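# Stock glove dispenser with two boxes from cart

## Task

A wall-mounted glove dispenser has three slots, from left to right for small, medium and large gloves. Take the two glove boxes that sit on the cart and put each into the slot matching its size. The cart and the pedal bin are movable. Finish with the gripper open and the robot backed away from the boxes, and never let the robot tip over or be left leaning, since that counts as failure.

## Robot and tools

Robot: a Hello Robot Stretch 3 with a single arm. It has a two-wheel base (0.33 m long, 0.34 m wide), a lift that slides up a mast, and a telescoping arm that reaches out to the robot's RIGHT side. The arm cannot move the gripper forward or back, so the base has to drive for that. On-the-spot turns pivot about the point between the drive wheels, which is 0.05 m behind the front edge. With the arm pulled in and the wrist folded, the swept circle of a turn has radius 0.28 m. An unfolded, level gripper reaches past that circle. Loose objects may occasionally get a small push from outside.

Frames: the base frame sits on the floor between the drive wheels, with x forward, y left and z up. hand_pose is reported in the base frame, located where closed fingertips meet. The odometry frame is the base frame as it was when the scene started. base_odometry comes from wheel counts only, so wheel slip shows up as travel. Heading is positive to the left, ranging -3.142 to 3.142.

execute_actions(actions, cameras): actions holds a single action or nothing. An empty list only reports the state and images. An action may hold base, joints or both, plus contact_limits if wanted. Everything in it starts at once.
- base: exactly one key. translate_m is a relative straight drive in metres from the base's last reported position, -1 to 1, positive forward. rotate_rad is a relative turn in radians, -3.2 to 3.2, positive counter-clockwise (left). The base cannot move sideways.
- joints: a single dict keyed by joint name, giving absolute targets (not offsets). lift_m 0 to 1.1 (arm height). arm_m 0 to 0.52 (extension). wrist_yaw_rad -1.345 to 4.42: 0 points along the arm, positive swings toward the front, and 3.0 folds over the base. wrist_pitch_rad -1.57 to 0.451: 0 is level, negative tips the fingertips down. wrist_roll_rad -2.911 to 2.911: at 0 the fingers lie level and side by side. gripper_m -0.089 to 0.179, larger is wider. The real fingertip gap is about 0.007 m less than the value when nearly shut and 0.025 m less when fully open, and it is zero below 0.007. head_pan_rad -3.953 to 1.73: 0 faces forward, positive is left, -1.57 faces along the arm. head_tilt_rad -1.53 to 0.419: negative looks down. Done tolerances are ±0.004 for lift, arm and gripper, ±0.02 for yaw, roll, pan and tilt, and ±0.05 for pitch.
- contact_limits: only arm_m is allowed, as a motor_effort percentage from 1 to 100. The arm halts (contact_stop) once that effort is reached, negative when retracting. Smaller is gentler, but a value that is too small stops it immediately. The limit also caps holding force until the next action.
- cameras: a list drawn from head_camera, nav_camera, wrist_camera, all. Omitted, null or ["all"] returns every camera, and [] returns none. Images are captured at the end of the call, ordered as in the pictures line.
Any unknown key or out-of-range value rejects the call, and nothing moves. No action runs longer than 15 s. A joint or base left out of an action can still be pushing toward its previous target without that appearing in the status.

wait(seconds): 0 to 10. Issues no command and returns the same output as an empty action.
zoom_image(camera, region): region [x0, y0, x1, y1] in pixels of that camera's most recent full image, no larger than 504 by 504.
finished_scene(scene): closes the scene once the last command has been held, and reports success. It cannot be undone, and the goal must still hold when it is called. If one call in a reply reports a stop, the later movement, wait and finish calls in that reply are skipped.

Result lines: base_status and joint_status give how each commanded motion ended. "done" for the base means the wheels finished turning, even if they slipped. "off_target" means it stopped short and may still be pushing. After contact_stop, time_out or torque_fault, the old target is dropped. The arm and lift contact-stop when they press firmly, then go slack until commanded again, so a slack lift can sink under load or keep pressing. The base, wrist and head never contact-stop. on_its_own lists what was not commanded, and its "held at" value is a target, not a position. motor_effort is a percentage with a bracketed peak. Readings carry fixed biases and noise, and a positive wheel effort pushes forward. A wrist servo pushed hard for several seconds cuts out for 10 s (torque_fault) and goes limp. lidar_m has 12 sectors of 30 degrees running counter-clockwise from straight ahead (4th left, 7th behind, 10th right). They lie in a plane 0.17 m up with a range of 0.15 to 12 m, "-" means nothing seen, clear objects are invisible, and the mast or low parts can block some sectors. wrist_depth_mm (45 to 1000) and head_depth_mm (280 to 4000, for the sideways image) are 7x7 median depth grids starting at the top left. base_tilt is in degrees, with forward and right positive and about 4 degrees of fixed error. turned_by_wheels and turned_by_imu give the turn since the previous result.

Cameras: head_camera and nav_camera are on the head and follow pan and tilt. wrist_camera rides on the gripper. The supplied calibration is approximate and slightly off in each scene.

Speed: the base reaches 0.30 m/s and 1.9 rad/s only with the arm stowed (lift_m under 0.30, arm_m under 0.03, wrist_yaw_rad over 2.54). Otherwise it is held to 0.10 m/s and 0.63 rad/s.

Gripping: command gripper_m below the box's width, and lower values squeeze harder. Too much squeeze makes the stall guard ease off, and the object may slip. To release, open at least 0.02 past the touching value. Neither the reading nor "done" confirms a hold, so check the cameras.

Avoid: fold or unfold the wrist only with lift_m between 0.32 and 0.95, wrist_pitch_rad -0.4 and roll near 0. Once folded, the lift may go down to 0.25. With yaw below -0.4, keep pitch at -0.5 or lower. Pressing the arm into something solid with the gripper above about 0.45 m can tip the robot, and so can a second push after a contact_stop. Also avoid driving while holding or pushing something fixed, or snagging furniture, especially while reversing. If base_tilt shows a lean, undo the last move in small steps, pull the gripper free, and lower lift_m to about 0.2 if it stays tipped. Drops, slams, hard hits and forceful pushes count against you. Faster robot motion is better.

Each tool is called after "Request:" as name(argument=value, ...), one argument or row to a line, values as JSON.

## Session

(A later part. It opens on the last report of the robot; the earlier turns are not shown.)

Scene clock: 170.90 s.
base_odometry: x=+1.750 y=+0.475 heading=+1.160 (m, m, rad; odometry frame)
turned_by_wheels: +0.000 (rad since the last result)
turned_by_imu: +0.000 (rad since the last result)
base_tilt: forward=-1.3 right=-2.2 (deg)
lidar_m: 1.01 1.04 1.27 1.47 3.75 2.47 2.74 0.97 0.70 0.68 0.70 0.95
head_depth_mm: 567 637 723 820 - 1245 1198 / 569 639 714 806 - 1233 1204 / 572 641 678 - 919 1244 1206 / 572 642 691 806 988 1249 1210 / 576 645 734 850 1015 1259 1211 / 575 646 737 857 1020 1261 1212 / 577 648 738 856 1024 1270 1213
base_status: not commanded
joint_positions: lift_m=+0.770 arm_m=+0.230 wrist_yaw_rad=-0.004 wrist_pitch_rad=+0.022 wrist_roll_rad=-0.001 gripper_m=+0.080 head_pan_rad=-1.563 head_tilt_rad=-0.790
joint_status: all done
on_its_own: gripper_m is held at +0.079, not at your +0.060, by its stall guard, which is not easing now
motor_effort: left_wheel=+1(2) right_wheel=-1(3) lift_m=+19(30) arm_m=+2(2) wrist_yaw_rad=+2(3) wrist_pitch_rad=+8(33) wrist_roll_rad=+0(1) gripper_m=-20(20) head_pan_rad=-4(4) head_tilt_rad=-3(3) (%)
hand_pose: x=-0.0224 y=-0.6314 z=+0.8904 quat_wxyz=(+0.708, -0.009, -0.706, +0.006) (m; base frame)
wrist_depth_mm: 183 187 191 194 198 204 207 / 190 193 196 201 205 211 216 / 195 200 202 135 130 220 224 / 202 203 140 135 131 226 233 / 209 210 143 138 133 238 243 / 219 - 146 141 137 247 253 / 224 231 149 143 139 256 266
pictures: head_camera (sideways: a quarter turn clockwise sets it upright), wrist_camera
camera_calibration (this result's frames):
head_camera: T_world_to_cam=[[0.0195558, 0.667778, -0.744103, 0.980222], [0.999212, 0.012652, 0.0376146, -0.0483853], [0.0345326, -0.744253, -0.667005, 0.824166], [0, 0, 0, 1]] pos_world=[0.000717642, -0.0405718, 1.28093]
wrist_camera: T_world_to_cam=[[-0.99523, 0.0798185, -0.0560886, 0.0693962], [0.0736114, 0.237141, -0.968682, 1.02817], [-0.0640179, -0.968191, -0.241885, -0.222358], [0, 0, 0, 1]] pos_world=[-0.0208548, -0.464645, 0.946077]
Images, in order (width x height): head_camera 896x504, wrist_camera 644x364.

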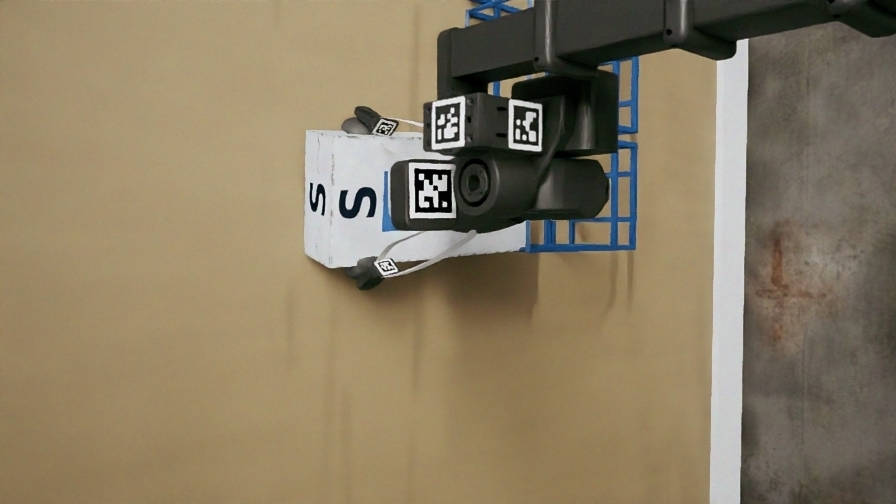

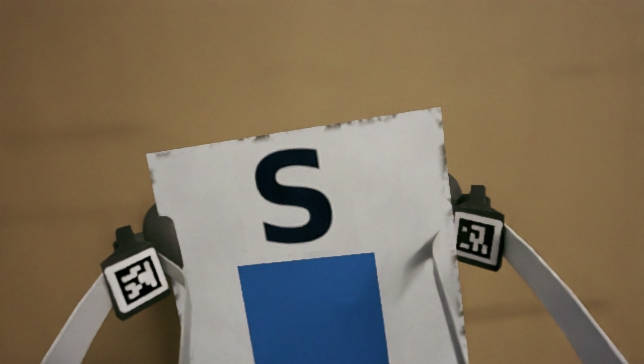

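Request:
execute_actions(
  actions=[
    {"joints":{"lift_m":0.82}},
  ],
  cameras=[],
)

Request:
execute_actions(
  actions=[
    {"base":{"translate_m":-0.007}},
  ],
  cameras=["head_camera"],
)

Request:
execute_actions(
  actions=[
    {"joints":{"lift_m":0.77}},
  ],
  cameras=["head_camera","nav_camera"],
)

Scene clock: 177.13 s.
base_odometry: x=+1.750 y=+0.475 heading=+1.160 (m, m, rad; odometry frame)
turned_by_wheels: +0.000 (rad since the last result)
turned_by_imu: +0.000 (rad since the last result)
base_tilt: forward=-1.3 right=-2.2 (deg)
lidar_m: 1.00 1.04 1.27 1.47 3.78 2.46 2.73 0.97 0.70 0.68 0.70 0.95
head_depth_mm: 568 637 723 - 1028 1254 1198 / 569 639 699 - 993 1236 1203 / 571 641 649 - 959 1246 1206 / 573 643 673 775 984 1251 1206 / 574 645 735 851 1016 1263 1208 / 576 648 736 857 1020 1263 1212 / 577 647 736 858 1028 1274 1218
base_status: not commanded
joint_positions: lift_m=+0.820 arm_m=+0.230 wrist_yaw_rad=+0.000 wrist_pitch_rad=-0.033 wrist_roll_rad=-0.002 gripper_m=+0.080 head_pan_rad=-1.563 head_tilt_rad=-0.790
joint_status: all done
on_its_own: gripper_m is held at +0.079, not at your +0.060, by its stall guard, which is not easing now; wrist_pitch_rad is at rest, and its effort (+34) is outside its rest range (-20 to +32)
motor_effort: left_wheel=+1(1) right_wheel=-3(3) lift_m=+28(28) arm_m=+2(2) wrist_yaw_rad=-1(1) wrist_pitch_rad=+34(36) wrist_roll_rad=+0(1) gripper_m=-19(19) head_pan_rad=-4(4) head_tilt_rad=-3(3) (%)
hand_pose: x=-0.0214 y=-0.6300 z=+0.9259 quat_wxyz=(+0.708, +0.012, -0.706, -0.012) (m; base frame)
wrist_depth_mm: 179 183 186 191 193 198 202 / 188 190 193 198 203 207 212 / 194 197 201 201 128 217 222 / 204 204 139 134 130 229 235 / 213 211 143 138 134 240 247 / 223 - 147 142 138 254 262 / 232 240 152 147 141 268 279
pictures: none
No camera images: the call's "cameras" was empty. Leave "cameras" out to get every camera's image.

Scene clock: 178.07 s.
base_odometry: x=+1.748 y=+0.469 heading=+1.160 (m, m, rad; odometry frame)
turned_by_wheels: +0.000 (rad since the last result)
turned_by_imu: +0.000 (rad since the last result)
base_tilt: forward=-1.2 right=-2.3 (deg)
lidar_m: 1.02 1.05 1.28 1.50 3.73 2.46 2.74 0.97 0.70 0.68 0.70 0.96
head_depth_mm: 568 637 723 - 992 1260 1196 / 570 640 699 - 993 1241 1200 / 572 641 649 - 930 1245 1204 / 573 642 672 775 963 1251 1211 / 574 646 733 852 1014 1254 1209 / 575 645 736 855 1019 1264 1211 / 577 648 738 856 1019 1272 1213
base_status: done
joint_positions: lift_m=+0.820 arm_m=+0.230 wrist_yaw_rad=+0.000 wrist_pitch_rad=-0.033 wrist_roll_rad=-0.002 gripper_m=+0.080 head_pan_rad=-1.563 head_tilt_rad=-0.790
joint_status: not commanded
on_its_own: gripper_m is held at +0.079, not at your +0.060, by its stall guard, which is not easing now; wrist_pitch_rad is at rest, and its effort (+33) is outside its rest range (-20 to +32)
motor_effort: left_wheel=+2(4) right_wheel=-3(10) lift_m=+28(28) arm_m=+2(2) wrist_yaw_rad=-1(1) wrist_pitch_rad=+33(34) wrist_roll_rad=+1(1) gripper_m=-20(20) head_pan_rad=-4(4) head_tilt_rad=-3(3) (%)
hand_pose: x=-0.0214 y=-0.6300 z=+0.9259 quat_wxyz=(+0.708, +0.012, -0.706, -0.012) (m; base frame)
wrist_depth_mm: 179 182 186 191 193 198 201 / 186 190 194 197 203 206 212 / 195 198 201 201 129 218 222 / 203 204 139 134 130 227 234 / 213 214 143 138 133 241 249 / 222 - 148 142 137 255 262 / 233 239 153 147 141 268 277
pictures: head_camera (sideways: a quarter turn clockwise sets it upright)
camera_calibration (this result's frames):
head_camera: T_world_to_cam=[[0.0195557, 0.667778, -0.744103, 0.980222], [0.999212, 0.0126521, 0.0376146, -0.0483853], [0.0345326, -0.744253, -0.667005, 0.824166], [0, 0, 0, 1]] pos_world=[0.000717646, -0.0405718, 1.28093]
Images, in order (width x height): head_camera 896x504.

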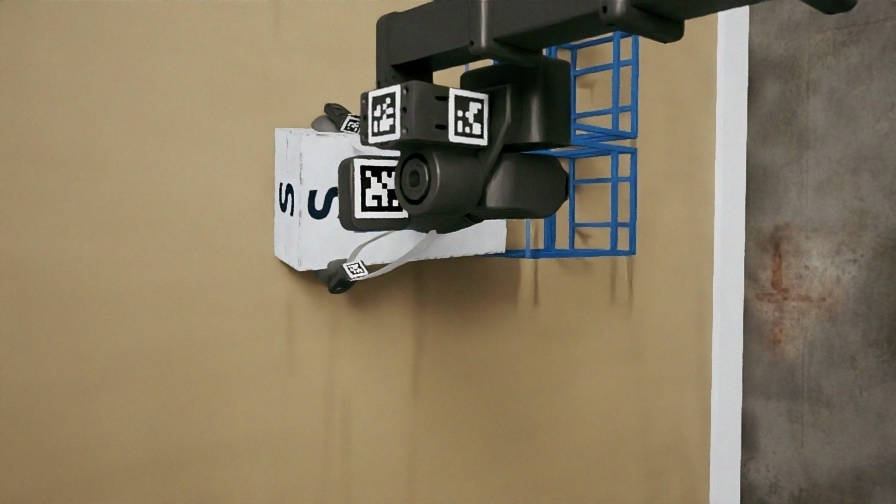

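Scene clock: 179.37 s.
base_odometry: x=+1.748 y=+0.469 heading=+1.160 (m, m, rad; odometry frame)
turned_by_wheels: +0.000 (rad since the last result)
turned_by_imu: +0.000 (rad since the last result)
base_tilt: forward=-1.3 right=-2.2 (deg)
lidar_m: 1.01 1.05 1.28 1.50 3.75 2.46 2.73 0.97 0.70 0.68 0.70 0.95
head_depth_mm: 569 638 724 808 - 1249 1199 / 570 639 713 804 - 1240 1203 / 572 641 676 - 912 1246 1199 / 572 643 692 795 962 1256 1208 / 575 645 734 851 1016 1257 1206 / 576 645 736 855 1017 1267 1209 / 578 647 739 859 1021 1271 1214
base_status: not commanded
joint_positions: lift_m=+0.770 arm_m=+0.230 wrist_yaw_rad=+0.001 wrist_pitch_rad=+0.026 wrist_roll_rad=-0.004 gripper_m=+0.080 head_pan_rad=-1.563 head_tilt_rad=-0.790
joint_status: all done
on_its_own: gripper_m is held at +0.079, not at your +0.060, by its stall guard, which is not easing now
motor_effort: left_wheel=+2(2) right_wheel=-4(3) lift_m=+18(29) arm_m=+2(2) wrist_yaw_rad=+0(1) wrist_pitch_rad=+7(34) wrist_roll_rad=+1(2) gripper_m=-19(19) head_pan_rad=-4(3) head_tilt_rad=-4(3) (%)
hand_pose: x=-0.0211 y=-0.6315 z=+0.8914 quat_wxyz=(+0.709, -0.008, -0.705, +0.009) (m; base frame)
wrist_depth_mm: 185 187 191 196 198 203 207 / 191 194 199 201 206 209 214 / 197 198 202 135 130 218 224 / 203 206 141 135 131 224 231 / 211 211 143 138 133 236 241 / 218 - 147 140 135 246 249 / 226 231 148 143 138 255 263
pictures: head_camera (sideways: a quarter turn clockwise sets it upright), nav_camera (sideways: a quarter turn counterclockwise sets it upright)
camera_calibration (this result's frames):
head_camera: T_world_to_cam=[[0.019556, 0.667778, -0.744103, 0.980222], [0.999212, 0.0126517, 0.0376146, -0.0483853], [0.0345324, -0.744253, -0.667005, 0.824166], [0, 0, 0, 1]] pos_world=[0.000717632, -0.0405718, 1.28093]
nav_camera: T_world_to_cam=[[0.00623466, -0.764068, 0.645106, -0.808118], [-0.998785, 0.0267756, 0.041366, 0.000447155], [-0.0488795, -0.64458, -0.762972, 0.950654], [0, 0, 0, 1]] pos_world=[0.0519524, -0.00469583, 1.24663]
Images, in order (width x height): head_camera 896x504, nav_camera 672x504.

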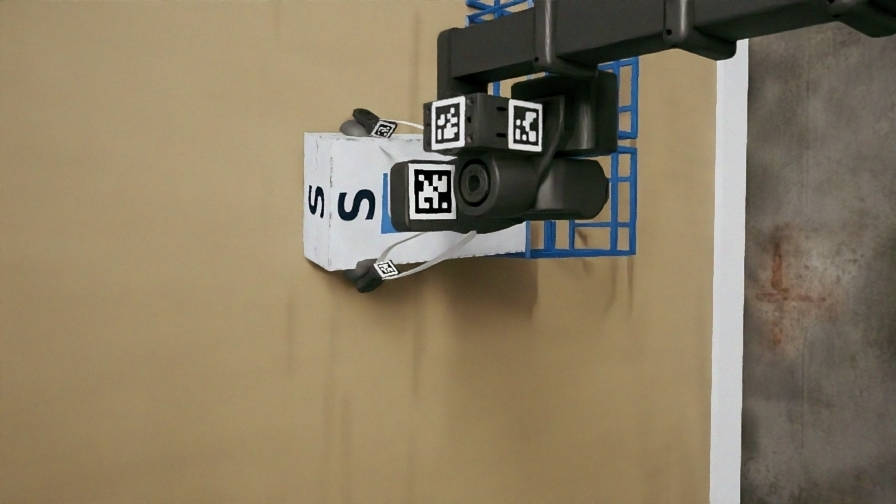

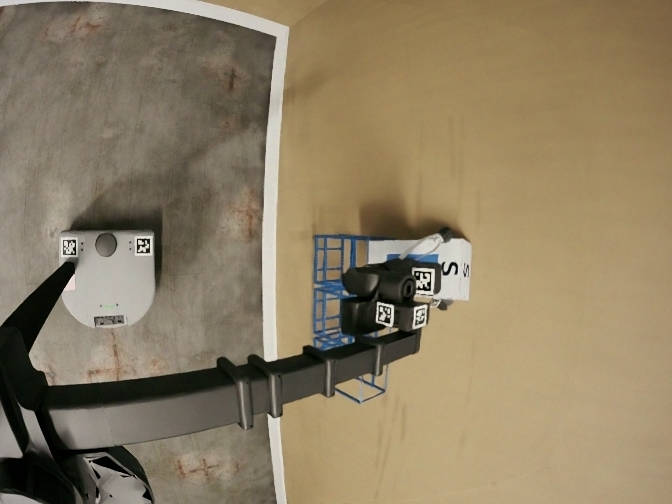

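Request:
execute_actions(
  actions=[
    {"joints":{"lift_m":0.82}},
  ],
  cameras=[],
)

Request:
execute_actions(
  actions=[
    {"joints":{"arm_m":0.243}},
  ],
  cameras=["head_camera"],
)

Request:
execute_actions(
  actions=[
    {"joints":{"lift_m":0.77}},
  ],
  cameras=["head_camera","nav_camera"],
)

Scene clock: 190.30 s.
base_odometry: x=+1.748 y=+0.469 heading=+1.160 (m, m, rad; odometry frame)
turned_by_wheels: +0.000 (rad since the last result)
turned_by_imu: +0.000 (rad since the last result)
base_tilt: forward=-1.3 right=-2.3 (deg)
lidar_m: 1.01 1.05 1.27 1.50 3.76 2.46 2.74 0.97 0.70 0.68 0.70 0.95
head_depth_mm: 568 636 723 - 991 1255 1202 / 570 639 702 - 992 1234 1206 / 570 642 647 - 928 1242 1200 / 573 642 675 775 961 1249 1209 / 575 646 735 853 1018 1256 1210 / 575 644 735 854 1021 1266 1207 / 577 647 737 857 1029 1273 1212
base_status: not commanded
joint_positions: lift_m=+0.820 arm_m=+0.230 wrist_yaw_rad=+0.001 wrist_pitch_rad=-0.032 wrist_roll_rad=-0.003 gripper_m=+0.080 head_pan_rad=-1.563 head_tilt_rad=-0.790
joint_status: all done
on_its_own: gripper_m is held at +0.079, not at your +0.060, by its stall guard, which is not easing now; wrist_pitch_rad is at rest, and its effort (+34) is outside its rest range (-20 to +32)
motor_effort: left_wheel=+1(2) right_wheel=-3(4) lift_m=+29(27) arm_m=+2(2) wrist_yaw_rad=-1(0) wrist_pitch_rad=+34(35) wrist_roll_rad=+1(1) gripper_m=-20(20) head_pan_rad=-4(4) head_tilt_rad=-3(3) (%)
hand_pose: x=-0.0211 y=-0.6300 z=+0.9260 quat_wxyz=(+0.708, +0.012, -0.706, -0.011) (m; base frame)
wrist_depth_mm: 181 183 185 190 195 197 203 / 186 191 194 198 203 208 213 / 196 199 200 202 128 215 224 / 202 204 139 134 130 228 234 / 214 212 143 138 134 241 245 / 222 - 147 142 137 255 262 / 233 240 152 146 141 271 278
pictures: none
No camera images: the call's "cameras" was empty. Leave "cameras" out to get every camera's image.

Scene clock: 191.20 s.
base_odometry: x=+1.748 y=+0.469 heading=+1.160 (m, m, rad; odometry frame)
turned_by_wheels: +0.000 (rad since the last result)
turned_by_imu: +0.000 (rad since the last result)
base_tilt: forward=-1.3 right=-2.3 (deg)
lidar_m: 1.01 1.05 1.27 1.50 3.77 2.46 2.73 0.97 0.70 0.68 0.70 0.95
head_depth_mm: 569 638 724 - 975 1258 1202 / 570 639 701 - 977 1238 1204 / 571 642 656 - 947 1246 1205 / 573 642 684 811 957 1250 1205 / 575 644 734 852 1018 1254 1208 / 577 647 738 855 1023 1262 1213 / 578 647 739 857 1025 1273 1210
base_status: not commanded
joint_positions: lift_m=+0.820 arm_m=+0.242 wrist_yaw_rad=-0.003 wrist_pitch_rad=-0.054 wrist_roll_rad=-0.003 gripper_m=+0.080 head_pan_rad=-1.563 head_tilt_rad=-0.790
joint_status: all done
on_its_own: gripper_m is held at +0.079, not at your +0.060, by its stall guard, which is not easing now; wrist_pitch_rad is at rest, and its effort (+44) is outside its rest range (-20 to +32)
motor_effort: left_wheel=+0(2) right_wheel=+4(4) lift_m=+28(28) arm_m=+7(6) wrist_yaw_rad=+2(2) wrist_pitch_rad=+44(45) wrist_roll_rad=+1(1) gripper_m=-20(20) head_pan_rad=-4(4) head_tilt_rad=-3(3) (%)
hand_pose: x=-0.0222 y=-0.6418 z=+0.9205 quat_wxyz=(+0.708, +0.018, -0.706, -0.020) (m; base frame)
wrist_depth_mm: 167 170 173 178 181 186 191 / 176 178 182 187 190 197 200 / 183 186 186 152 123 206 212 / 192 190 131 128 125 216 222 / 201 201 137 134 132 229 237 / 213 - 144 141 138 244 250 / 221 228 152 149 146 259 270
pictures: head_camera (sideways: a quarter turn clockwise sets it upright)
camera_calibration (this result's frames):
head_camera: T_world_to_cam=[[0.0195557, 0.667779, -0.744103, 0.980222], [0.999212, 0.0126521, 0.0376146, -0.0483853], [0.0345326, -0.744253, -0.667005, 0.824166], [0, 0, 0, 1]] pos_world=[0.000717646, -0.0405718, 1.28093]
Images, in order (width x height): head_camera 896x504.

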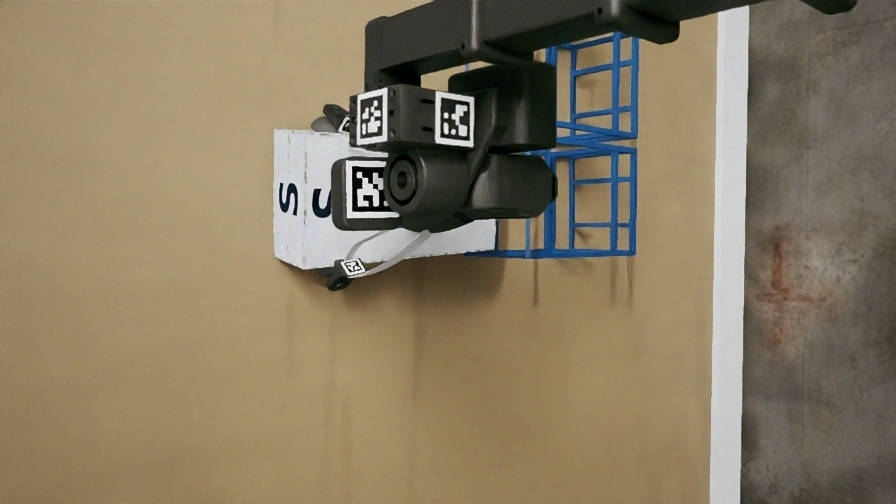

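Scene clock: 192.50 s.
base_odometry: x=+1.748 y=+0.469 heading=+1.160 (m, m, rad; odometry frame)
turned_by_wheels: +0.000 (rad since the last result)
turned_by_imu: +0.000 (rad since the last result)
base_tilt: forward=-1.3 right=-2.3 (deg)
lidar_m: 1.01 1.05 1.27 1.50 3.76 2.46 2.74 0.97 0.70 0.68 0.70 0.95
head_depth_mm: 570 638 725 804 - 1252 1207 / 570 641 727 - 919 1240 1202 / 572 642 682 - 920 1245 1206 / 575 643 692 799 960 1248 1205 / 576 645 736 852 1016 1261 1217 / 578 647 739 855 1021 1260 1215 / 580 650 738 862 1028 1270 1215
base_status: not commanded
joint_positions: lift_m=+0.770 arm_m=+0.242 wrist_yaw_rad=+0.008 wrist_pitch_rad=+0.044 wrist_roll_rad=+0.004 gripper_m=+0.080 head_pan_rad=-1.563 head_tilt_rad=-0.790
joint_status: all done
on_its_own: gripper_m is held at +0.079, not at your +0.060, by its stall guard, which is not easing now
motor_effort: left_wheel=+0(0) right_wheel=+0(3) lift_m=+17(25) arm_m=+7(7) wrist_yaw_rad=-5(5) wrist_pitch_rad=-2(43) wrist_roll_rad=-2(2) gripper_m=-20(20) head_pan_rad=-4(5) head_tilt_rad=-3(3) (%)
hand_pose: x=-0.0194 y=-0.6443 z=+0.8961 quat_wxyz=(+0.706, -0.012, -0.708, +0.018) (m; base frame)
wrist_depth_mm: 176 180 182 185 188 192 195 / 182 185 188 191 194 198 202 / 188 189 192 129 125 205 209 / 194 136 131 129 127 212 217 / 199 198 137 134 131 220 224 / 206 - 142 139 137 230 232 / 214 218 148 144 142 236 243
pictures: head_camera (sideways: a quarter turn clockwise sets it upright), nav_camera (sideways: a quarter turn counterclockwise sets it upright)
camera_calibration (this result's frames):
head_camera: T_world_to_cam=[[0.019556, 0.667779, -0.744103, 0.980222], [0.999212, 0.0126517, 0.0376146, -0.0483853], [0.0345324, -0.744252, -0.667005, 0.824166], [0, 0, 0, 1]] pos_world=[0.000717632, -0.0405718, 1.28093]
nav_camera: T_world_to_cam=[[0.00623467, -0.764068, 0.645106, -0.808118], [-0.998785, 0.0267756, 0.041366, 0.000447142], [-0.0488795, -0.64458, -0.762973, 0.950654], [0, 0, 0, 1]] pos_world=[0.0519524, -0.00469582, 1.24663]
Images, in order (width x height): head_camera 896x504, nav_camera 672x504.

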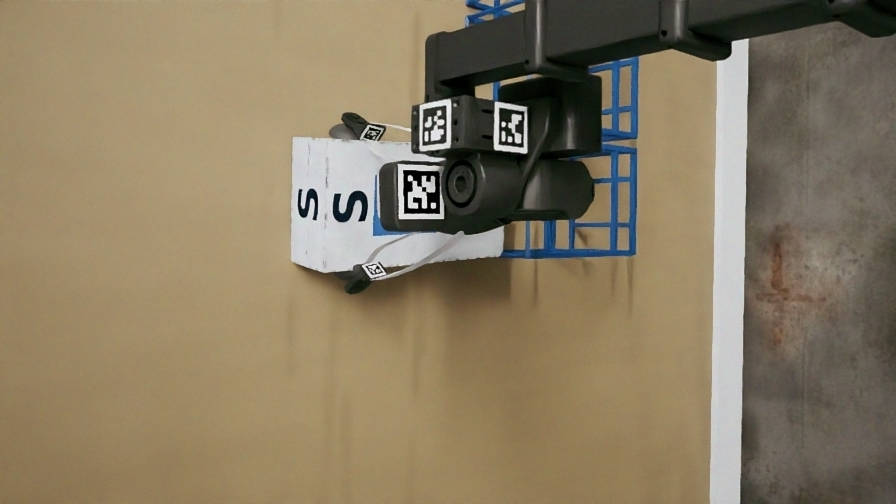

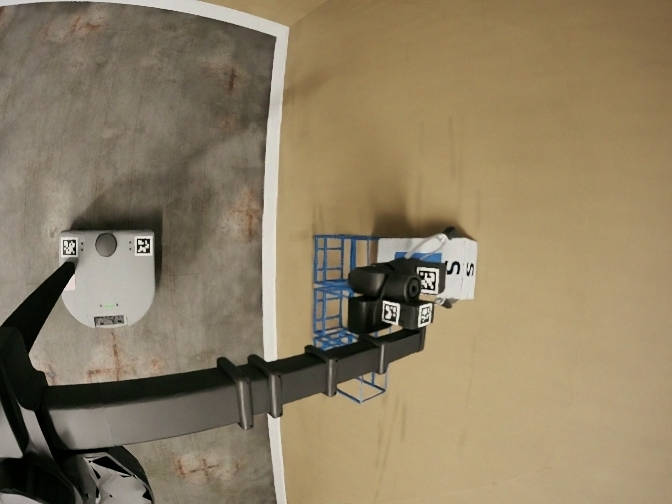

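Request:
execute_actions(
  actions=[
    {"joints":{"lift_m":0.82}},
  ],
  cameras=[],
)

Request:
execute_actions(
  actions=[
    {"joints":{"arm_m":0.225}},
  ],
  cameras=[],
)

Request:
execute_actions(
  actions=[
    {"joints":{"wrist_pitch_rad":0.13}},
  ],
  cameras=["head_camera","nav_camera"],
)

Scene clock: 199.70 s.
base_odometry: x=+1.748 y=+0.469 heading=+1.160 (m, m, rad; odometry frame)
turned_by_wheels: +0.000 (rad since the last result)
turned_by_imu: +0.000 (rad since the last result)
base_tilt: forward=-1.2 right=-2.1 (deg)
lidar_m: 1.01 1.05 1.28 1.50 3.77 2.46 2.73 0.96 0.70 0.68 0.70 0.95
head_depth_mm: 568 638 725 - 983 1251 1203 / 570 639 714 - 974 1241 1202 / 572 642 652 - 937 1243 1212 / 574 642 691 793 961 1250 1206 / 575 644 735 853 1019 1259 1208 / 577 646 736 856 1019 1268 1209 / 578 648 738 857 1023 1273 1208
base_status: not commanded
joint_positions: lift_m=+0.820 arm_m=+0.242 wrist_yaw_rad=+0.010 wrist_pitch_rad=-0.070 wrist_roll_rad=-0.002 gripper_m=+0.080 head_pan_rad=-1.563 head_tilt_rad=-0.790
joint_status: all done
on_its_own: gripper_m is held at +0.079, not at your +0.060, by its stall guard, which is not easing now; wrist_pitch_rad is at rest, and its effort (+51) is outside its rest range (-20 to +32)
motor_effort: left_wheel=+1(1) right_wheel=-1(1) lift_m=+30(30) arm_m=+6(7) wrist_yaw_rad=-6(6) wrist_pitch_rad=+51(53) wrist_roll_rad=+1(2) gripper_m=-20(21) head_pan_rad=-4(4) head_tilt_rad=-3(3) (%)
hand_pose: x=-0.0189 y=-0.6412 z=+0.9164 quat_wxyz=(+0.708, +0.028, -0.705, -0.021) (m; base frame)
wrist_depth_mm: 168 170 174 176 180 183 187 / 176 179 182 186 189 193 198 / 184 188 187 160 128 202 207 / 195 137 131 129 127 214 220 / 206 202 138 135 132 228 234 / 214 - 144 140 137 245 250 / 227 233 151 147 144 260 268
pictures: none
No camera images: the call's "cameras" was empty. Leave "cameras" out to get every camera's image.

Scene clock: 200.70 s.
base_odometry: x=+1.748 y=+0.469 heading=+1.160 (m, m, rad; odometry frame)
turned_by_wheels: +0.000 (rad since the last result)
turned_by_imu: +0.000 (rad since the last result)
base_tilt: forward=-1.1 right=-2.2 (deg)
lidar_m: 1.01 1.05 1.27 1.50 3.76 2.46 2.73 0.97 0.70 0.68 0.70 0.96
head_depth_mm: 568 637 725 - 983 1255 1201 / 569 638 699 - 938 1239 1199 / 571 639 643 - 928 1244 1201 / 573 643 678 769 959 1252 1207 / 575 644 734 853 1012 1263 1208 / 576 646 737 854 1019 1264 1217 / 577 646 739 860 1027 1274 1210
base_status: not commanded
joint_positions: lift_m=+0.820 arm_m=+0.225 wrist_yaw_rad=+0.000 wrist_pitch_rad=-0.040 wrist_roll_rad=-0.002 gripper_m=+0.080 head_pan_rad=-1.563 head_tilt_rad=-0.790
joint_status: all done
on_its_own: gripper_m is held at +0.079, not at your +0.060, by its stall guard, which is not easing now; wrist_pitch_rad is at rest, and its effort (+37) is outside its rest range (-20 to +32)
motor_effort: left_wheel=+1(2) right_wheel=-3(4) lift_m=+28(29) arm_m=-3(6) wrist_yaw_rad=+0(6) wrist_pitch_rad=+37(51) wrist_roll_rad=+1(1) gripper_m=-19(20) head_pan_rad=-4(4) head_tilt_rad=-3(3) (%)
hand_pose: x=-0.0214 y=-0.6253 z=+0.9241 quat_wxyz=(+0.708, +0.014, -0.706, -0.014) (m; base frame)
wrist_depth_mm: 183 186 190 193 199 202 207 / 192 194 199 201 207 211 217 / 199 203 205 176 128 222 227 / 208 206 138 133 129 234 239 / 217 216 142 137 134 244 253 / 227 - 148 142 138 262 268 / 238 247 152 146 142 276 286
pictures: none
No camera images: the call's "cameras" was empty. Leave "cameras" out to get every camera's image.

Scene clock: 201.40 s.
base_odometry: x=+1.748 y=+0.469 heading=+1.160 (m, m, rad; odometry frame)
turned_by_wheels: +0.000 (rad since the last result)
turned_by_imu: +0.000 (rad since the last result)
base_tilt: forward=-1.3 right=-2.3 (deg)
lidar_m: 1.01 1.05 1.28 1.50 3.75 2.46 2.73 0.97 0.70 0.68 0.70 0.95
head_depth_mm: 569 637 726 - 983 1254 1199 / 570 639 700 - 940 1241 1201 / 571 640 627 - 929 1241 1201 / 572 643 655 813 962 1256 1207 / 574 643 736 851 1014 1256 1210 / 576 645 736 852 1016 1263 1213 / 577 651 737 859 1025 1276 1205
base_status: not commanded
joint_positions: lift_m=+0.820 arm_m=+0.225 wrist_yaw_rad=+0.000 wrist_pitch_rad=+0.050 wrist_roll_rad=-0.002 gripper_m=+0.080 head_pan_rad=-1.563 head_tilt_rad=-0.790
joint_status: wrist_pitch_rad off_target (ended at +0.050, target +0.130)
on_its_own: gripper_m is held at +0.079, not at your +0.060, by its stall guard, which is not easing now; wrist_pitch_rad is at rest, and its effort (+37) is outside its rest range (-20 to +32)
motor_effort: left_wheel=+1(1) right_wheel=-3(3) lift_m=+29(28) arm_m=-3(3) wrist_yaw_rad=+0(0) wrist_pitch_rad=+37(41) wrist_roll_rad=+1(1) gripper_m=-20(20) head_pan_rad=-4(4) head_tilt_rad=-3(3) (%)
hand_pose: x=-0.0214 y=-0.6274 z=+0.9472 quat_wxyz=(+0.708, -0.017, -0.706, +0.018) (m; base frame)
wrist_depth_mm: 190 192 196 201 204 209 214 / 196 199 202 207 211 216 219 / 201 203 207 209 128 221 227 / 208 207 138 134 130 231 236 / 214 215 143 138 133 239 245 / 223 - 146 142 137 248 256 / 229 234 151 146 141 258 266
pictures: head_camera (sideways: a quarter turn clockwise sets it upright), nav_camera (sideways: a quarter turn counterclockwise sets it upright)
camera_calibration (this result's frames):
head_camera: T_world_to_cam=[[0.0195559, 0.667779, -0.744103, 0.980222], [0.999212, 0.0126518, 0.0376146, -0.0483853], [0.0345325, -0.744253, -0.667005, 0.824166], [0, 0, 0, 1]] pos_world=[0.000717637, -0.0405718, 1.28093]
nav_camera: T_world_to_cam=[[0.00623476, -0.764068, 0.645106, -0.808118], [-0.998785, 0.0267755, 0.041366, 0.00044715], [-0.0488794, -0.64458, -0.762972, 0.950654], [0, 0, 0, 1]] pos_world=[0.0519524, -0.00469582, 1.24663]
Images, in order (width x height): head_camera 896x504, nav_camera 672x504.

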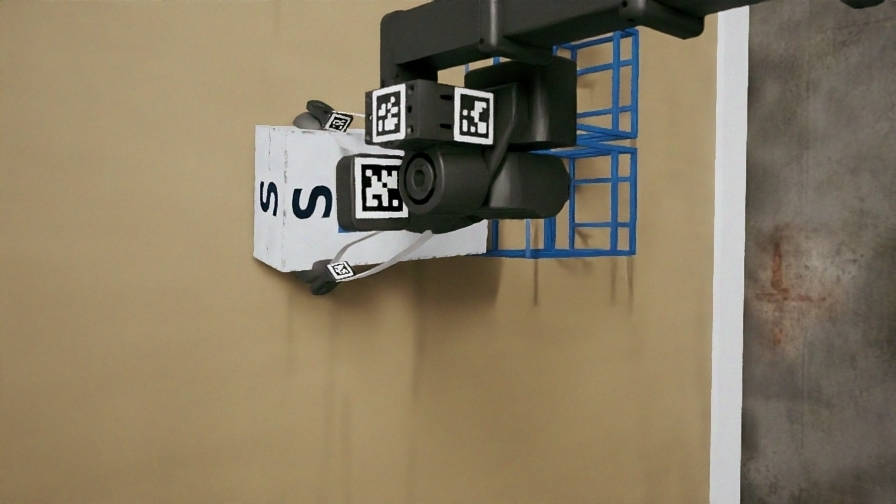

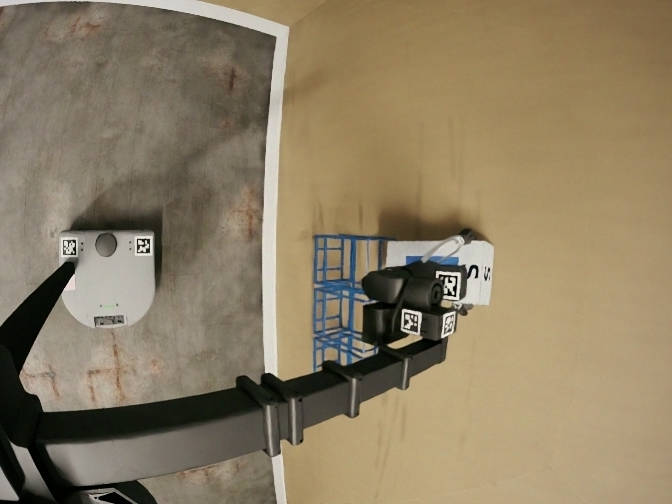

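Request:
execute_actions(
  actions=[
    {"joints":{"arm_m":0.233}},
  ],
  cameras=[],
)

Request:
execute_actions(
  actions=[
    {"joints":{"lift_m":0.74}},
  ],
  cameras=["head_camera","nav_camera"],
)

Scene clock: 205.37 s.
base_odometry: x=+1.748 y=+0.469 heading=+1.160 (m, m, rad; odometry frame)
turned_by_wheels: +0.000 (rad since the last result)
turned_by_imu: +0.000 (rad since the last result)
base_tilt: forward=-1.2 right=-2.1 (deg)
lidar_m: 1.01 1.05 1.27 1.50 3.76 2.46 2.72 0.97 0.71 0.67 0.70 0.95
head_depth_mm: 568 635 723 - 991 1256 1200 / 569 640 700 - 990 1243 1199 / 570 641 637 - 938 1240 1202 / 574 644 654 831 964 1254 1208 / 574 645 735 855 1014 1258 1214 / 574 646 738 857 1020 1260 1208 / 576 650 738 860 1022 1273 1214
base_status: not commanded
joint_positions: lift_m=+0.820 arm_m=+0.233 wrist_yaw_rad=+0.000 wrist_pitch_rad=+0.050 wrist_roll_rad=-0.002 gripper_m=+0.080 head_pan_rad=-1.563 head_tilt_rad=-0.790
joint_status: all done
on_its_own: gripper_m is held at +0.079, not at your +0.060, by its stall guard, which is not easing now; wrist_pitch_rad is at rest, and its effort (+37) is outside its rest range (-20 to +32)
motor_effort: left_wheel=+1(1) right_wheel=-3(3) lift_m=+29(28) arm_m=+3(3) wrist_yaw_rad=-1(0) wrist_pitch_rad=+37(37) wrist_roll_rad=+1(1) gripper_m=-20(19) head_pan_rad=-4(4) head_tilt_rad=-3(3) (%)
hand_pose: x=-0.0214 y=-0.6348 z=+0.9472 quat_wxyz=(+0.708, -0.017, -0.706, +0.018) (m; base frame)
wrist_depth_mm: 183 186 189 193 198 200 206 / 189 193 196 200 204 207 213 / 194 199 201 201 128 216 218 / 202 201 137 134 130 223 226 / 208 208 142 137 133 231 237 / 215 - 146 141 137 240 246 / 221 227 152 145 141 248 258
pictures: none
No camera images: the call's "cameras" was empty. Leave "cameras" out to get every camera's image.

Scene clock: 206.93 s.
base_odometry: x=+1.748 y=+0.469 heading=+1.160 (m, m, rad; odometry frame)
turned_by_wheels: +0.000 (rad since the last result)
turned_by_imu: +0.000 (rad since the last result)
base_tilt: forward=-1.3 right=-2.3 (deg)
lidar_m: 1.02 1.05 1.28 1.50 3.76 2.46 2.73 0.96 0.70 0.68 0.70 0.95
head_depth_mm: 568 637 724 822 - - 1182 / 571 640 725 823 - 1241 1202 / 572 640 679 697 - 1245 1205 / 573 642 691 802 960 1250 1204 / 575 644 735 853 1017 1255 1207 / 576 646 737 853 1022 1263 1212 / 577 650 738 860 1026 1277 1214
base_status: not commanded
joint_positions: lift_m=+0.740 arm_m=+0.233 wrist_yaw_rad=+0.008 wrist_pitch_rad=+0.129 wrist_roll_rad=-0.012 gripper_m=+0.080 head_pan_rad=-1.563 head_tilt_rad=-0.790
joint_status: all done
on_its_own: gripper_m is held at +0.079, not at your +0.060, by its stall guard, which is not easing now; wrist_pitch_rad moved +0.079 to your old target +0.130
motor_effort: left_wheel=+3(3) right_wheel=-7(7) lift_m=+17(30) arm_m=+2(3) wrist_yaw_rad=-6(5) wrist_pitch_rad=+0(36) wrist_roll_rad=+5(5) gripper_m=-20(20) head_pan_rad=-4(4) head_tilt_rad=-3(3) (%)
hand_pose: x=-0.0193 y=-0.6349 z=+0.8881 quat_wxyz=(+0.710, -0.043, -0.701, +0.048) (m; base frame)
wrist_depth_mm: 193 196 199 202 205 208 212 / 197 198 203 206 210 212 216 / 200 203 204 134 130 217 223 / 204 204 140 135 132 222 227 / 208 208 143 137 133 226 230 / 213 - 144 139 135 230 235 / 217 219 147 141 137 236 240
pictures: head_camera (sideways: a quarter turn clockwise sets it upright), nav_camera (sideways: a quarter turn counterclockwise sets it upright)
camera_calibration (this result's frames):
head_camera: T_world_to_cam=[[0.019556, 0.667779, -0.744103, 0.980222], [0.999212, 0.0126517, 0.0376146, -0.0483853], [0.0345324, -0.744252, -0.667005, 0.824166], [0, 0, 0, 1]] pos_world=[0.000717632, -0.0405718, 1.28093]
nav_camera: T_world_to_cam=[[0.00623467, -0.764068, 0.645106, -0.808118], [-0.998785, 0.0267756, 0.041366, 0.000447139], [-0.0488795, -0.64458, -0.762973, 0.950654], [0, 0, 0, 1]] pos_world=[0.0519524, -0.00469581, 1.24663]
Images, in order (width x height): head_camera 896x504, nav_camera 672x504.

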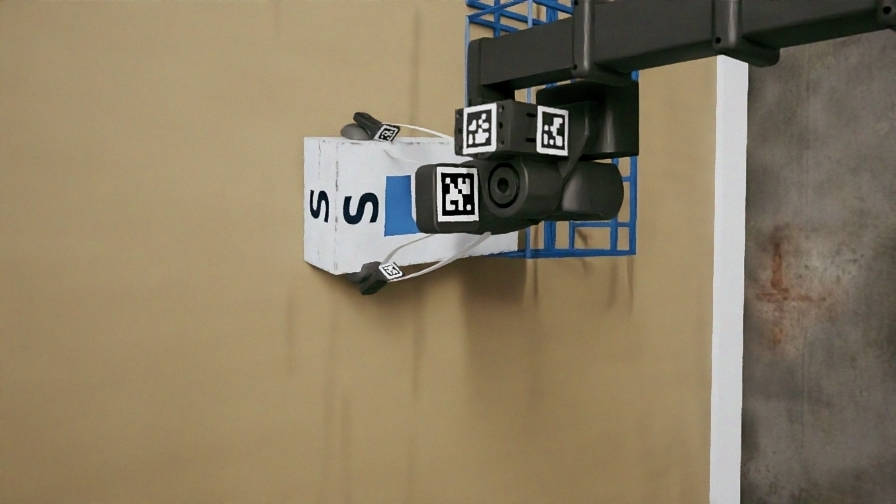

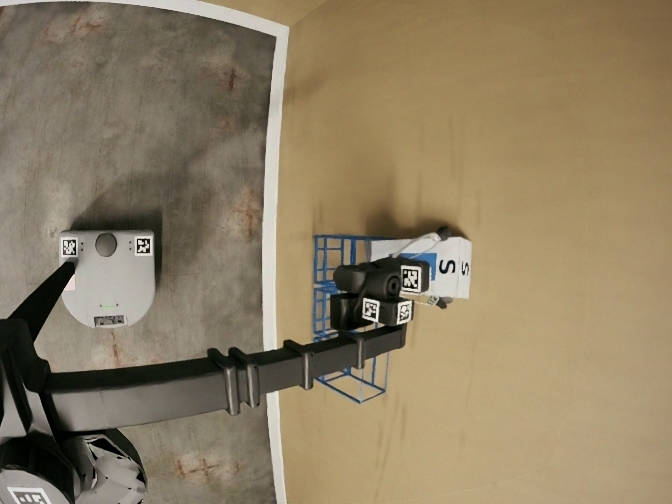

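Request:
execute_actions(
  actions=[
    {"joints":{"lift_m":0.83,"wrist_pitch_rad":0.13,"wrist_yaw_rad":0.0,"wrist_roll_rad":0}},
  ],
  cameras=[],
)

Request:
execute_actions(
  actions=[
    {"base":{"translate_m":0.004}},
  ],
  cameras=["head_camera"],
)

Request:
execute_actions(
  actions=[
    {"joints":{"lift_m":0.76}},
  ],
  cameras=["head_camera","wrist_camera"],
)

Scene clock: 213.07 s.
base_odometry: x=+1.748 y=+0.469 heading=+1.160 (m, m, rad; odometry frame)
turned_by_wheels: +0.000 (rad since the last result)
turned_by_imu: +0.000 (rad since the last result)
base_tilt: forward=-1.2 right=-2.2 (deg)
lidar_m: 1.01 1.05 1.28 1.50 3.76 2.46 2.74 0.97 0.70 0.68 0.70 0.95
head_depth_mm: 568 636 724 - 974 1257 1207 / 570 640 702 - 976 1241 1201 / 572 640 621 - 945 1247 1199 / 574 642 653 832 961 1249 1206 / 575 644 734 853 1016 1261 1208 / 575 647 736 854 1019 1261 1211 / 579 648 737 859 1025 1275 1216
base_status: not commanded
joint_positions: lift_m=+0.830 arm_m=+0.233 wrist_yaw_rad=+0.003 wrist_pitch_rad=+0.052 wrist_roll_rad=-0.004 gripper_m=+0.080 head_pan_rad=-1.563 head_tilt_rad=-0.790
joint_status: wrist_pitch_rad off_target (ended at +0.052, target +0.130); the others done
on_its_own: gripper_m is held at +0.079, not at your +0.060, by its stall guard, which is not easing now; wrist_pitch_rad is at rest, and its effort (+36) is outside its rest range (-20 to +32)
motor_effort: left_wheel=+2(2) right_wheel=-5(7) lift_m=+29(30) arm_m=+2(2) wrist_yaw_rad=-2(5) wrist_pitch_rad=+36(36) wrist_roll_rad=+1(6) gripper_m=-20(20) head_pan_rad=-4(4) head_tilt_rad=-3(3) (%)
hand_pose: x=-0.0207 y=-0.6348 z=+0.9576 quat_wxyz=(+0.708, -0.017, -0.705, +0.019) (m; base frame)
wrist_depth_mm: 184 186 190 194 196 201 204 / 189 192 194 200 204 207 213 / 195 197 200 202 129 216 220 / 200 202 139 134 131 222 227 / 208 208 142 137 133 229 235 / 215 - 146 141 136 238 244 / 221 226 149 145 140 250 255
pictures: none
No camera images: the call's "cameras" was empty. Leave "cameras" out to get every camera's image.

Scene clock: 213.67 s.
base_odometry: x=+1.749 y=+0.473 heading=+1.160 (m, m, rad; odometry frame)
turned_by_wheels: +0.000 (rad since the last result)
turned_by_imu: +0.000 (rad since the last result)
base_tilt: forward=-1.3 right=-2.1 (deg)
lidar_m: 1.01 1.04 1.28 1.48 3.77 2.47 2.73 0.97 0.70 0.68 0.70 0.95
head_depth_mm: 568 636 724 - 992 1257 1201 / 571 637 699 - 972 1241 1205 / 570 641 623 - 959 1243 1205 / 571 643 661 829 959 1250 1205 / 574 644 733 852 1017 1252 1212 / 577 647 736 856 1022 1269 1211 / 576 646 738 858 1023 1270 1217
base_status: done
joint_positions: lift_m=+0.830 arm_m=+0.233 wrist_yaw_rad=+0.000 wrist_pitch_rad=+0.052 wrist_roll_rad=-0.002 gripper_m=+0.080 head_pan_rad=-1.563 head_tilt_rad=-0.790
joint_status: not commanded
on_its_own: gripper_m is held at +0.079, not at your +0.060, by its stall guard, which is not easing now; wrist_pitch_rad is at rest, and its effort (+36) is outside its rest range (-20 to +32)
motor_effort: left_wheel=+1(5) right_wheel=-3(4) lift_m=+29(29) arm_m=+2(2) wrist_yaw_rad=+0(2) wrist_pitch_rad=+36(36) wrist_roll_rad=+1(1) gripper_m=-20(19) head_pan_rad=-4(4) head_tilt_rad=-3(3) (%)
hand_pose: x=-0.0214 y=-0.6348 z=+0.9576 quat_wxyz=(+0.708, -0.018, -0.706, +0.018) (m; base frame)
wrist_depth_mm: 183 187 191 193 198 202 206 / 189 192 194 198 204 209 213 / 195 197 201 201 128 217 221 / 202 200 138 134 130 223 228 / 207 208 142 137 133 233 238 / 214 - 146 141 137 238 247 / 221 226 150 145 140 249 256
pictures: head_camera (sideways: a quarter turn clockwise sets it upright)
camera_calibration (this result's frames):
head_camera: T_world_to_cam=[[0.0195557, 0.667779, -0.744103, 0.980222], [0.999212, 0.0126521, 0.0376146, -0.0483853], [0.0345326, -0.744252, -0.667005, 0.824166], [0, 0, 0, 1]] pos_world=[0.000717646, -0.0405718, 1.28093]
Images, in order (width x height): head_camera 896x504.

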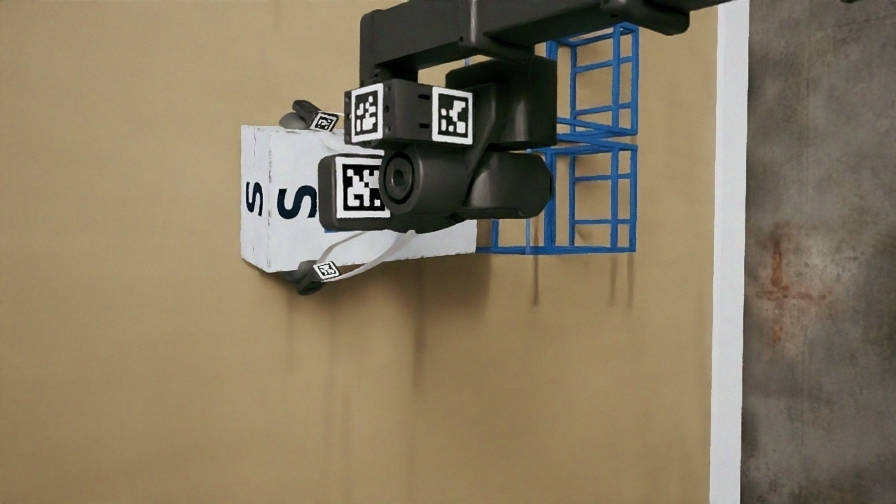

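Scene clock: 215.23 s.
base_odometry: x=+1.749 y=+0.473 heading=+1.160 (m, m, rad; odometry frame)
turned_by_wheels: +0.000 (rad since the last result)
turned_by_imu: +0.000 (rad since the last result)
base_tilt: forward=-1.3 right=-2.2 (deg)
lidar_m: 1.01 1.04 1.28 1.49 3.76 2.47 2.72 0.96 0.70 0.68 0.70 0.95
head_depth_mm: 569 637 725 823 - - 1200 / 570 639 711 805 - 1239 1207 / 572 641 682 - - 1236 1206 / 574 643 692 798 960 1250 1204 / 574 646 733 852 1016 1255 1209 / 576 646 738 856 1019 1269 1212 / 577 646 739 861 1025 1268 1213
base_status: not commanded
joint_positions: lift_m=+0.760 arm_m=+0.233 wrist_yaw_rad=+0.000 wrist_pitch_rad=+0.063 wrist_roll_rad=-0.002 gripper_m=+0.080 head_pan_rad=-1.563 head_tilt_rad=-0.790
joint_status: all done
on_its_own: gripper_m is held at +0.079, not at your +0.060, by its stall guard, which is not easing now
motor_effort: left_wheel=+1(1) right_wheel=-2(3) lift_m=+23(27) arm_m=+2(2) wrist_yaw_rad=+1(0) wrist_pitch_rad=+31(36) wrist_roll_rad=+1(1) gripper_m=-20(20) head_pan_rad=-4(4) head_tilt_rad=-3(3) (%)
hand_pose: x=-0.0215 y=-0.6350 z=+0.8908 quat_wxyz=(+0.708, -0.022, -0.706, +0.022) (m; base frame)
wrist_depth_mm: 184 188 191 194 197 202 207 / 190 192 197 201 204 209 214 / 194 198 201 140 129 216 221 / 201 201 138 134 130 221 228 / 208 207 142 137 133 231 235 / 213 - 146 141 137 238 244 / 219 225 150 145 140 247 253
pictures: head_camera (sideways: a quarter turn clockwise sets it upright), wrist_camera
camera_calibration (this result's frames):
head_camera: T_world_to_cam=[[0.0195559, 0.667779, -0.744103, 0.980222], [0.999212, 0.0126518, 0.0376146, -0.0483853], [0.0345325, -0.744252, -0.667005, 0.824166], [0, 0, 0, 1]] pos_world=[0.000717637, -0.0405718, 1.28093]
wrist_camera: T_world_to_cam=[[-0.995539, 0.0738216, -0.0587536, 0.0691963], [0.0723217, 0.197176, -0.977697, 1.01199], [-0.0605904, -0.977585, -0.201635, -0.267351], [0, 0, 0, 1]] pos_world=[-0.0204999, -0.466006, 0.939575]
Images, in order (width x height): head_camera 896x504, wrist_camera 644x364.

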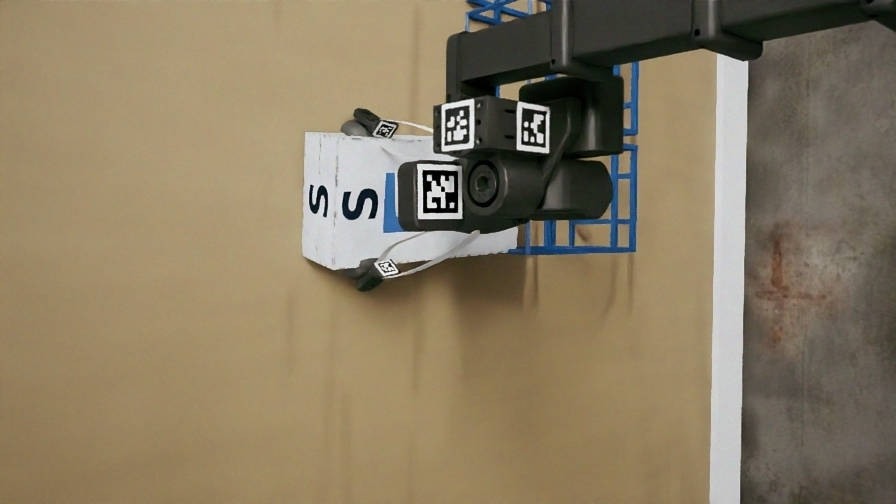

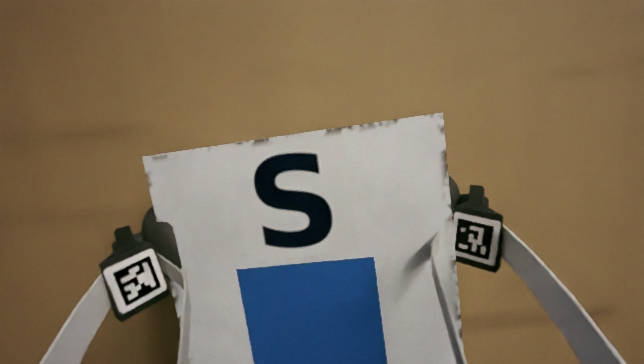

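Effort is still 31, so it's going in freely. Continue lowering.

Request:
execute_actions(
  actions=[
    {"joints":{"lift_m":0.68}},
  ],
  cameras=["head_camera"],
)

Scene clock: 218.87 s.
base_odometry: x=+1.749 y=+0.473 heading=+1.160 (m, m, rad; odometry frame)
turned_by_wheels: +0.000 (rad since the last result)
turned_by_imu: +0.000 (rad since the last result)
base_tilt: forward=-1.3 right=-2.2 (deg)
lidar_m: 1.01 1.04 1.28 1.49 3.76 2.47 2.74 0.97 0.70 0.68 0.70 0.95
head_depth_mm: 568 636 723 839 938 - - / 570 638 727 844 - 1292 1208 / 572 642 730 729 - 1254 1204 / 572 642 731 785 936 1254 1207 / 574 643 735 851 1016 1253 1206 / 576 646 735 852 1021 1264 1209 / 577 648 738 859 1021 1272 1213
base_status: not commanded
joint_positions: lift_m=+0.680 arm_m=+0.233 wrist_yaw_rad=-0.007 wrist_pitch_rad=+0.064 wrist_roll_rad=-0.002 gripper_m=+0.080 head_pan_rad=-1.563 head_tilt_rad=-0.790
joint_status: all done
on_its_own: gripper_m is held at +0.079, not at your +0.060, by its stall guard, which is not easing now
motor_effort: left_wheel=+0(1) right_wheel=+1(2) lift_m=+23(25) arm_m=+2(2) wrist_yaw_rad=+4(4) wrist_pitch_rad=+31(31) wrist_roll_rad=+1(0) gripper_m=-19(20) head_pan_rad=-4(4) head_tilt_rad=-3(3) (%)
hand_pose: x=-0.0233 y=-0.6349 z=+0.8110 quat_wxyz=(+0.708, -0.025, -0.706, +0.020) (m; base frame)
wrist_depth_mm: 184 186 191 195 198 204 208 / 189 192 196 199 206 210 215 / 193 198 200 202 128 215 222 / 200 201 138 133 130 223 230 / 206 207 142 137 133 231 238 / 212 - 146 141 137 238 244 / 216 223 151 145 141 246 254
pictures: head_camera (sideways: a quarter turn clockwise sets it upright)
camera_calibration (this result's frames):
head_camera: T_world_to_cam=[[0.0195557, 0.667779, -0.744103, 0.980222], [0.999212, 0.0126521, 0.0376146, -0.0483853], [0.0345326, -0.744252, -0.667005, 0.824166], [0, 0, 0, 1]] pos_world=[0.000717646, -0.0405718, 1.28093]
Images, in order (width x height): head_camera 896x504.

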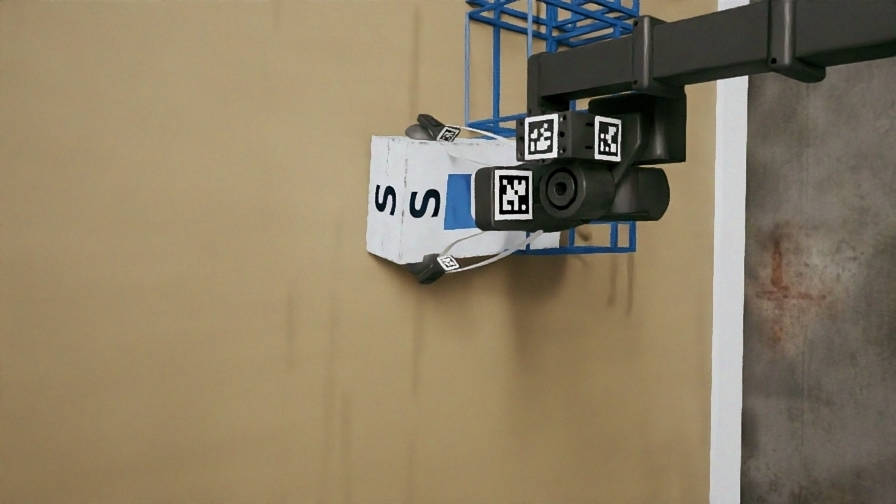

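Request:
execute_actions(
  actions=[
    {"joints":{"lift_m":0.6}},
  ],
  cameras=["head_camera"],
)

Scene clock: 223.30 s.
base_odometry: x=+1.749 y=+0.473 heading=+1.160 (m, m, rad; odometry frame)
turned_by_wheels: +0.000 (rad since the last result)
turned_by_imu: -0.001 (rad since the last result)
base_tilt: forward=-1.3 right=-2.2 (deg)
lidar_m: 1.01 1.05 1.28 1.48 3.76 2.47 2.74 0.97 0.70 0.68 0.70 0.96
head_depth_mm: 568 638 722 840 947 1209 1222 / 570 638 727 841 927 - 1206 / 571 641 728 789 821 1302 1206 / 572 642 730 805 930 1241 1207 / 573 645 734 854 1015 1262 1206 / 576 645 735 857 1017 1267 1207 / 579 648 737 857 1025 1276 1210
base_status: not commanded
joint_positions: lift_m=+0.600 arm_m=+0.233 wrist_yaw_rad=-0.016 wrist_pitch_rad=+0.081 wrist_roll_rad=-0.001 gripper_m=+0.080 head_pan_rad=-1.563 head_tilt_rad=-0.790
joint_status: all done
on_its_own: gripper_m is held at +0.079, not at your +0.060, by its stall guard, which is not easing now
motor_effort: left_wheel=-2(2) right_wheel=+7(7) lift_m=+21(17) arm_m=+3(3) wrist_yaw_rad=+11(10) wrist_pitch_rad=+23(31) wrist_roll_rad=+0(1) gripper_m=-21(21) head_pan_rad=-4(4) head_tilt_rad=-3(3) (%)
hand_pose: x=-0.0256 y=-0.6350 z=+0.7355 quat_wxyz=(+0.707, -0.034, -0.706, +0.023) (m; base frame)
wrist_depth_mm: 184 188 193 197 201 207 213 / 189 192 196 201 206 214 218 / 192 197 202 134 128 220 224 / 199 201 139 134 129 227 230 / 203 205 142 137 132 233 237 / 209 - 145 141 136 234 243 / 213 220 149 142 139 136 187
pictures: head_camera (sideways: a quarter turn clockwise sets it upright)
camera_calibration (this result's frames):
head_camera: T_world_to_cam=[[0.019556, 0.667779, -0.744103, 0.980222], [0.999212, 0.0126517, 0.0376146, -0.0483853], [0.0345324, -0.744252, -0.667005, 0.824166], [0, 0, 0, 1]] pos_world=[0.000717632, -0.0405718, 1.28093]
Images, in order (width x height): head_camera 896x504.

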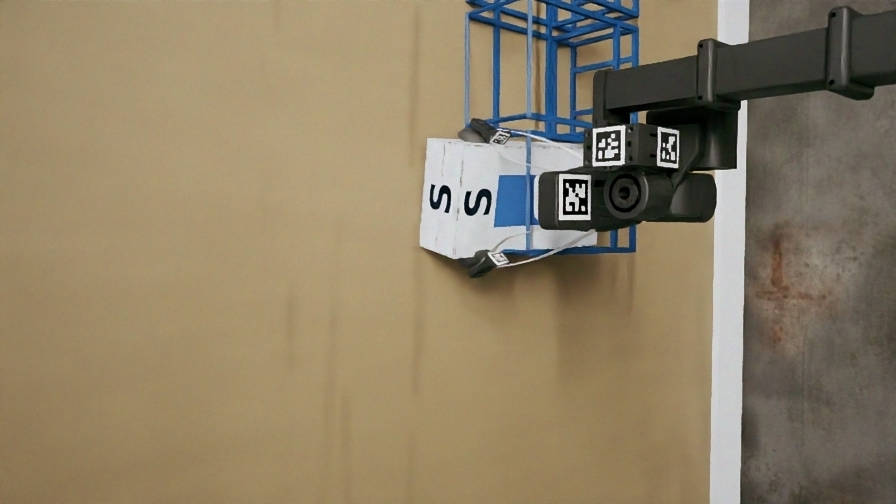

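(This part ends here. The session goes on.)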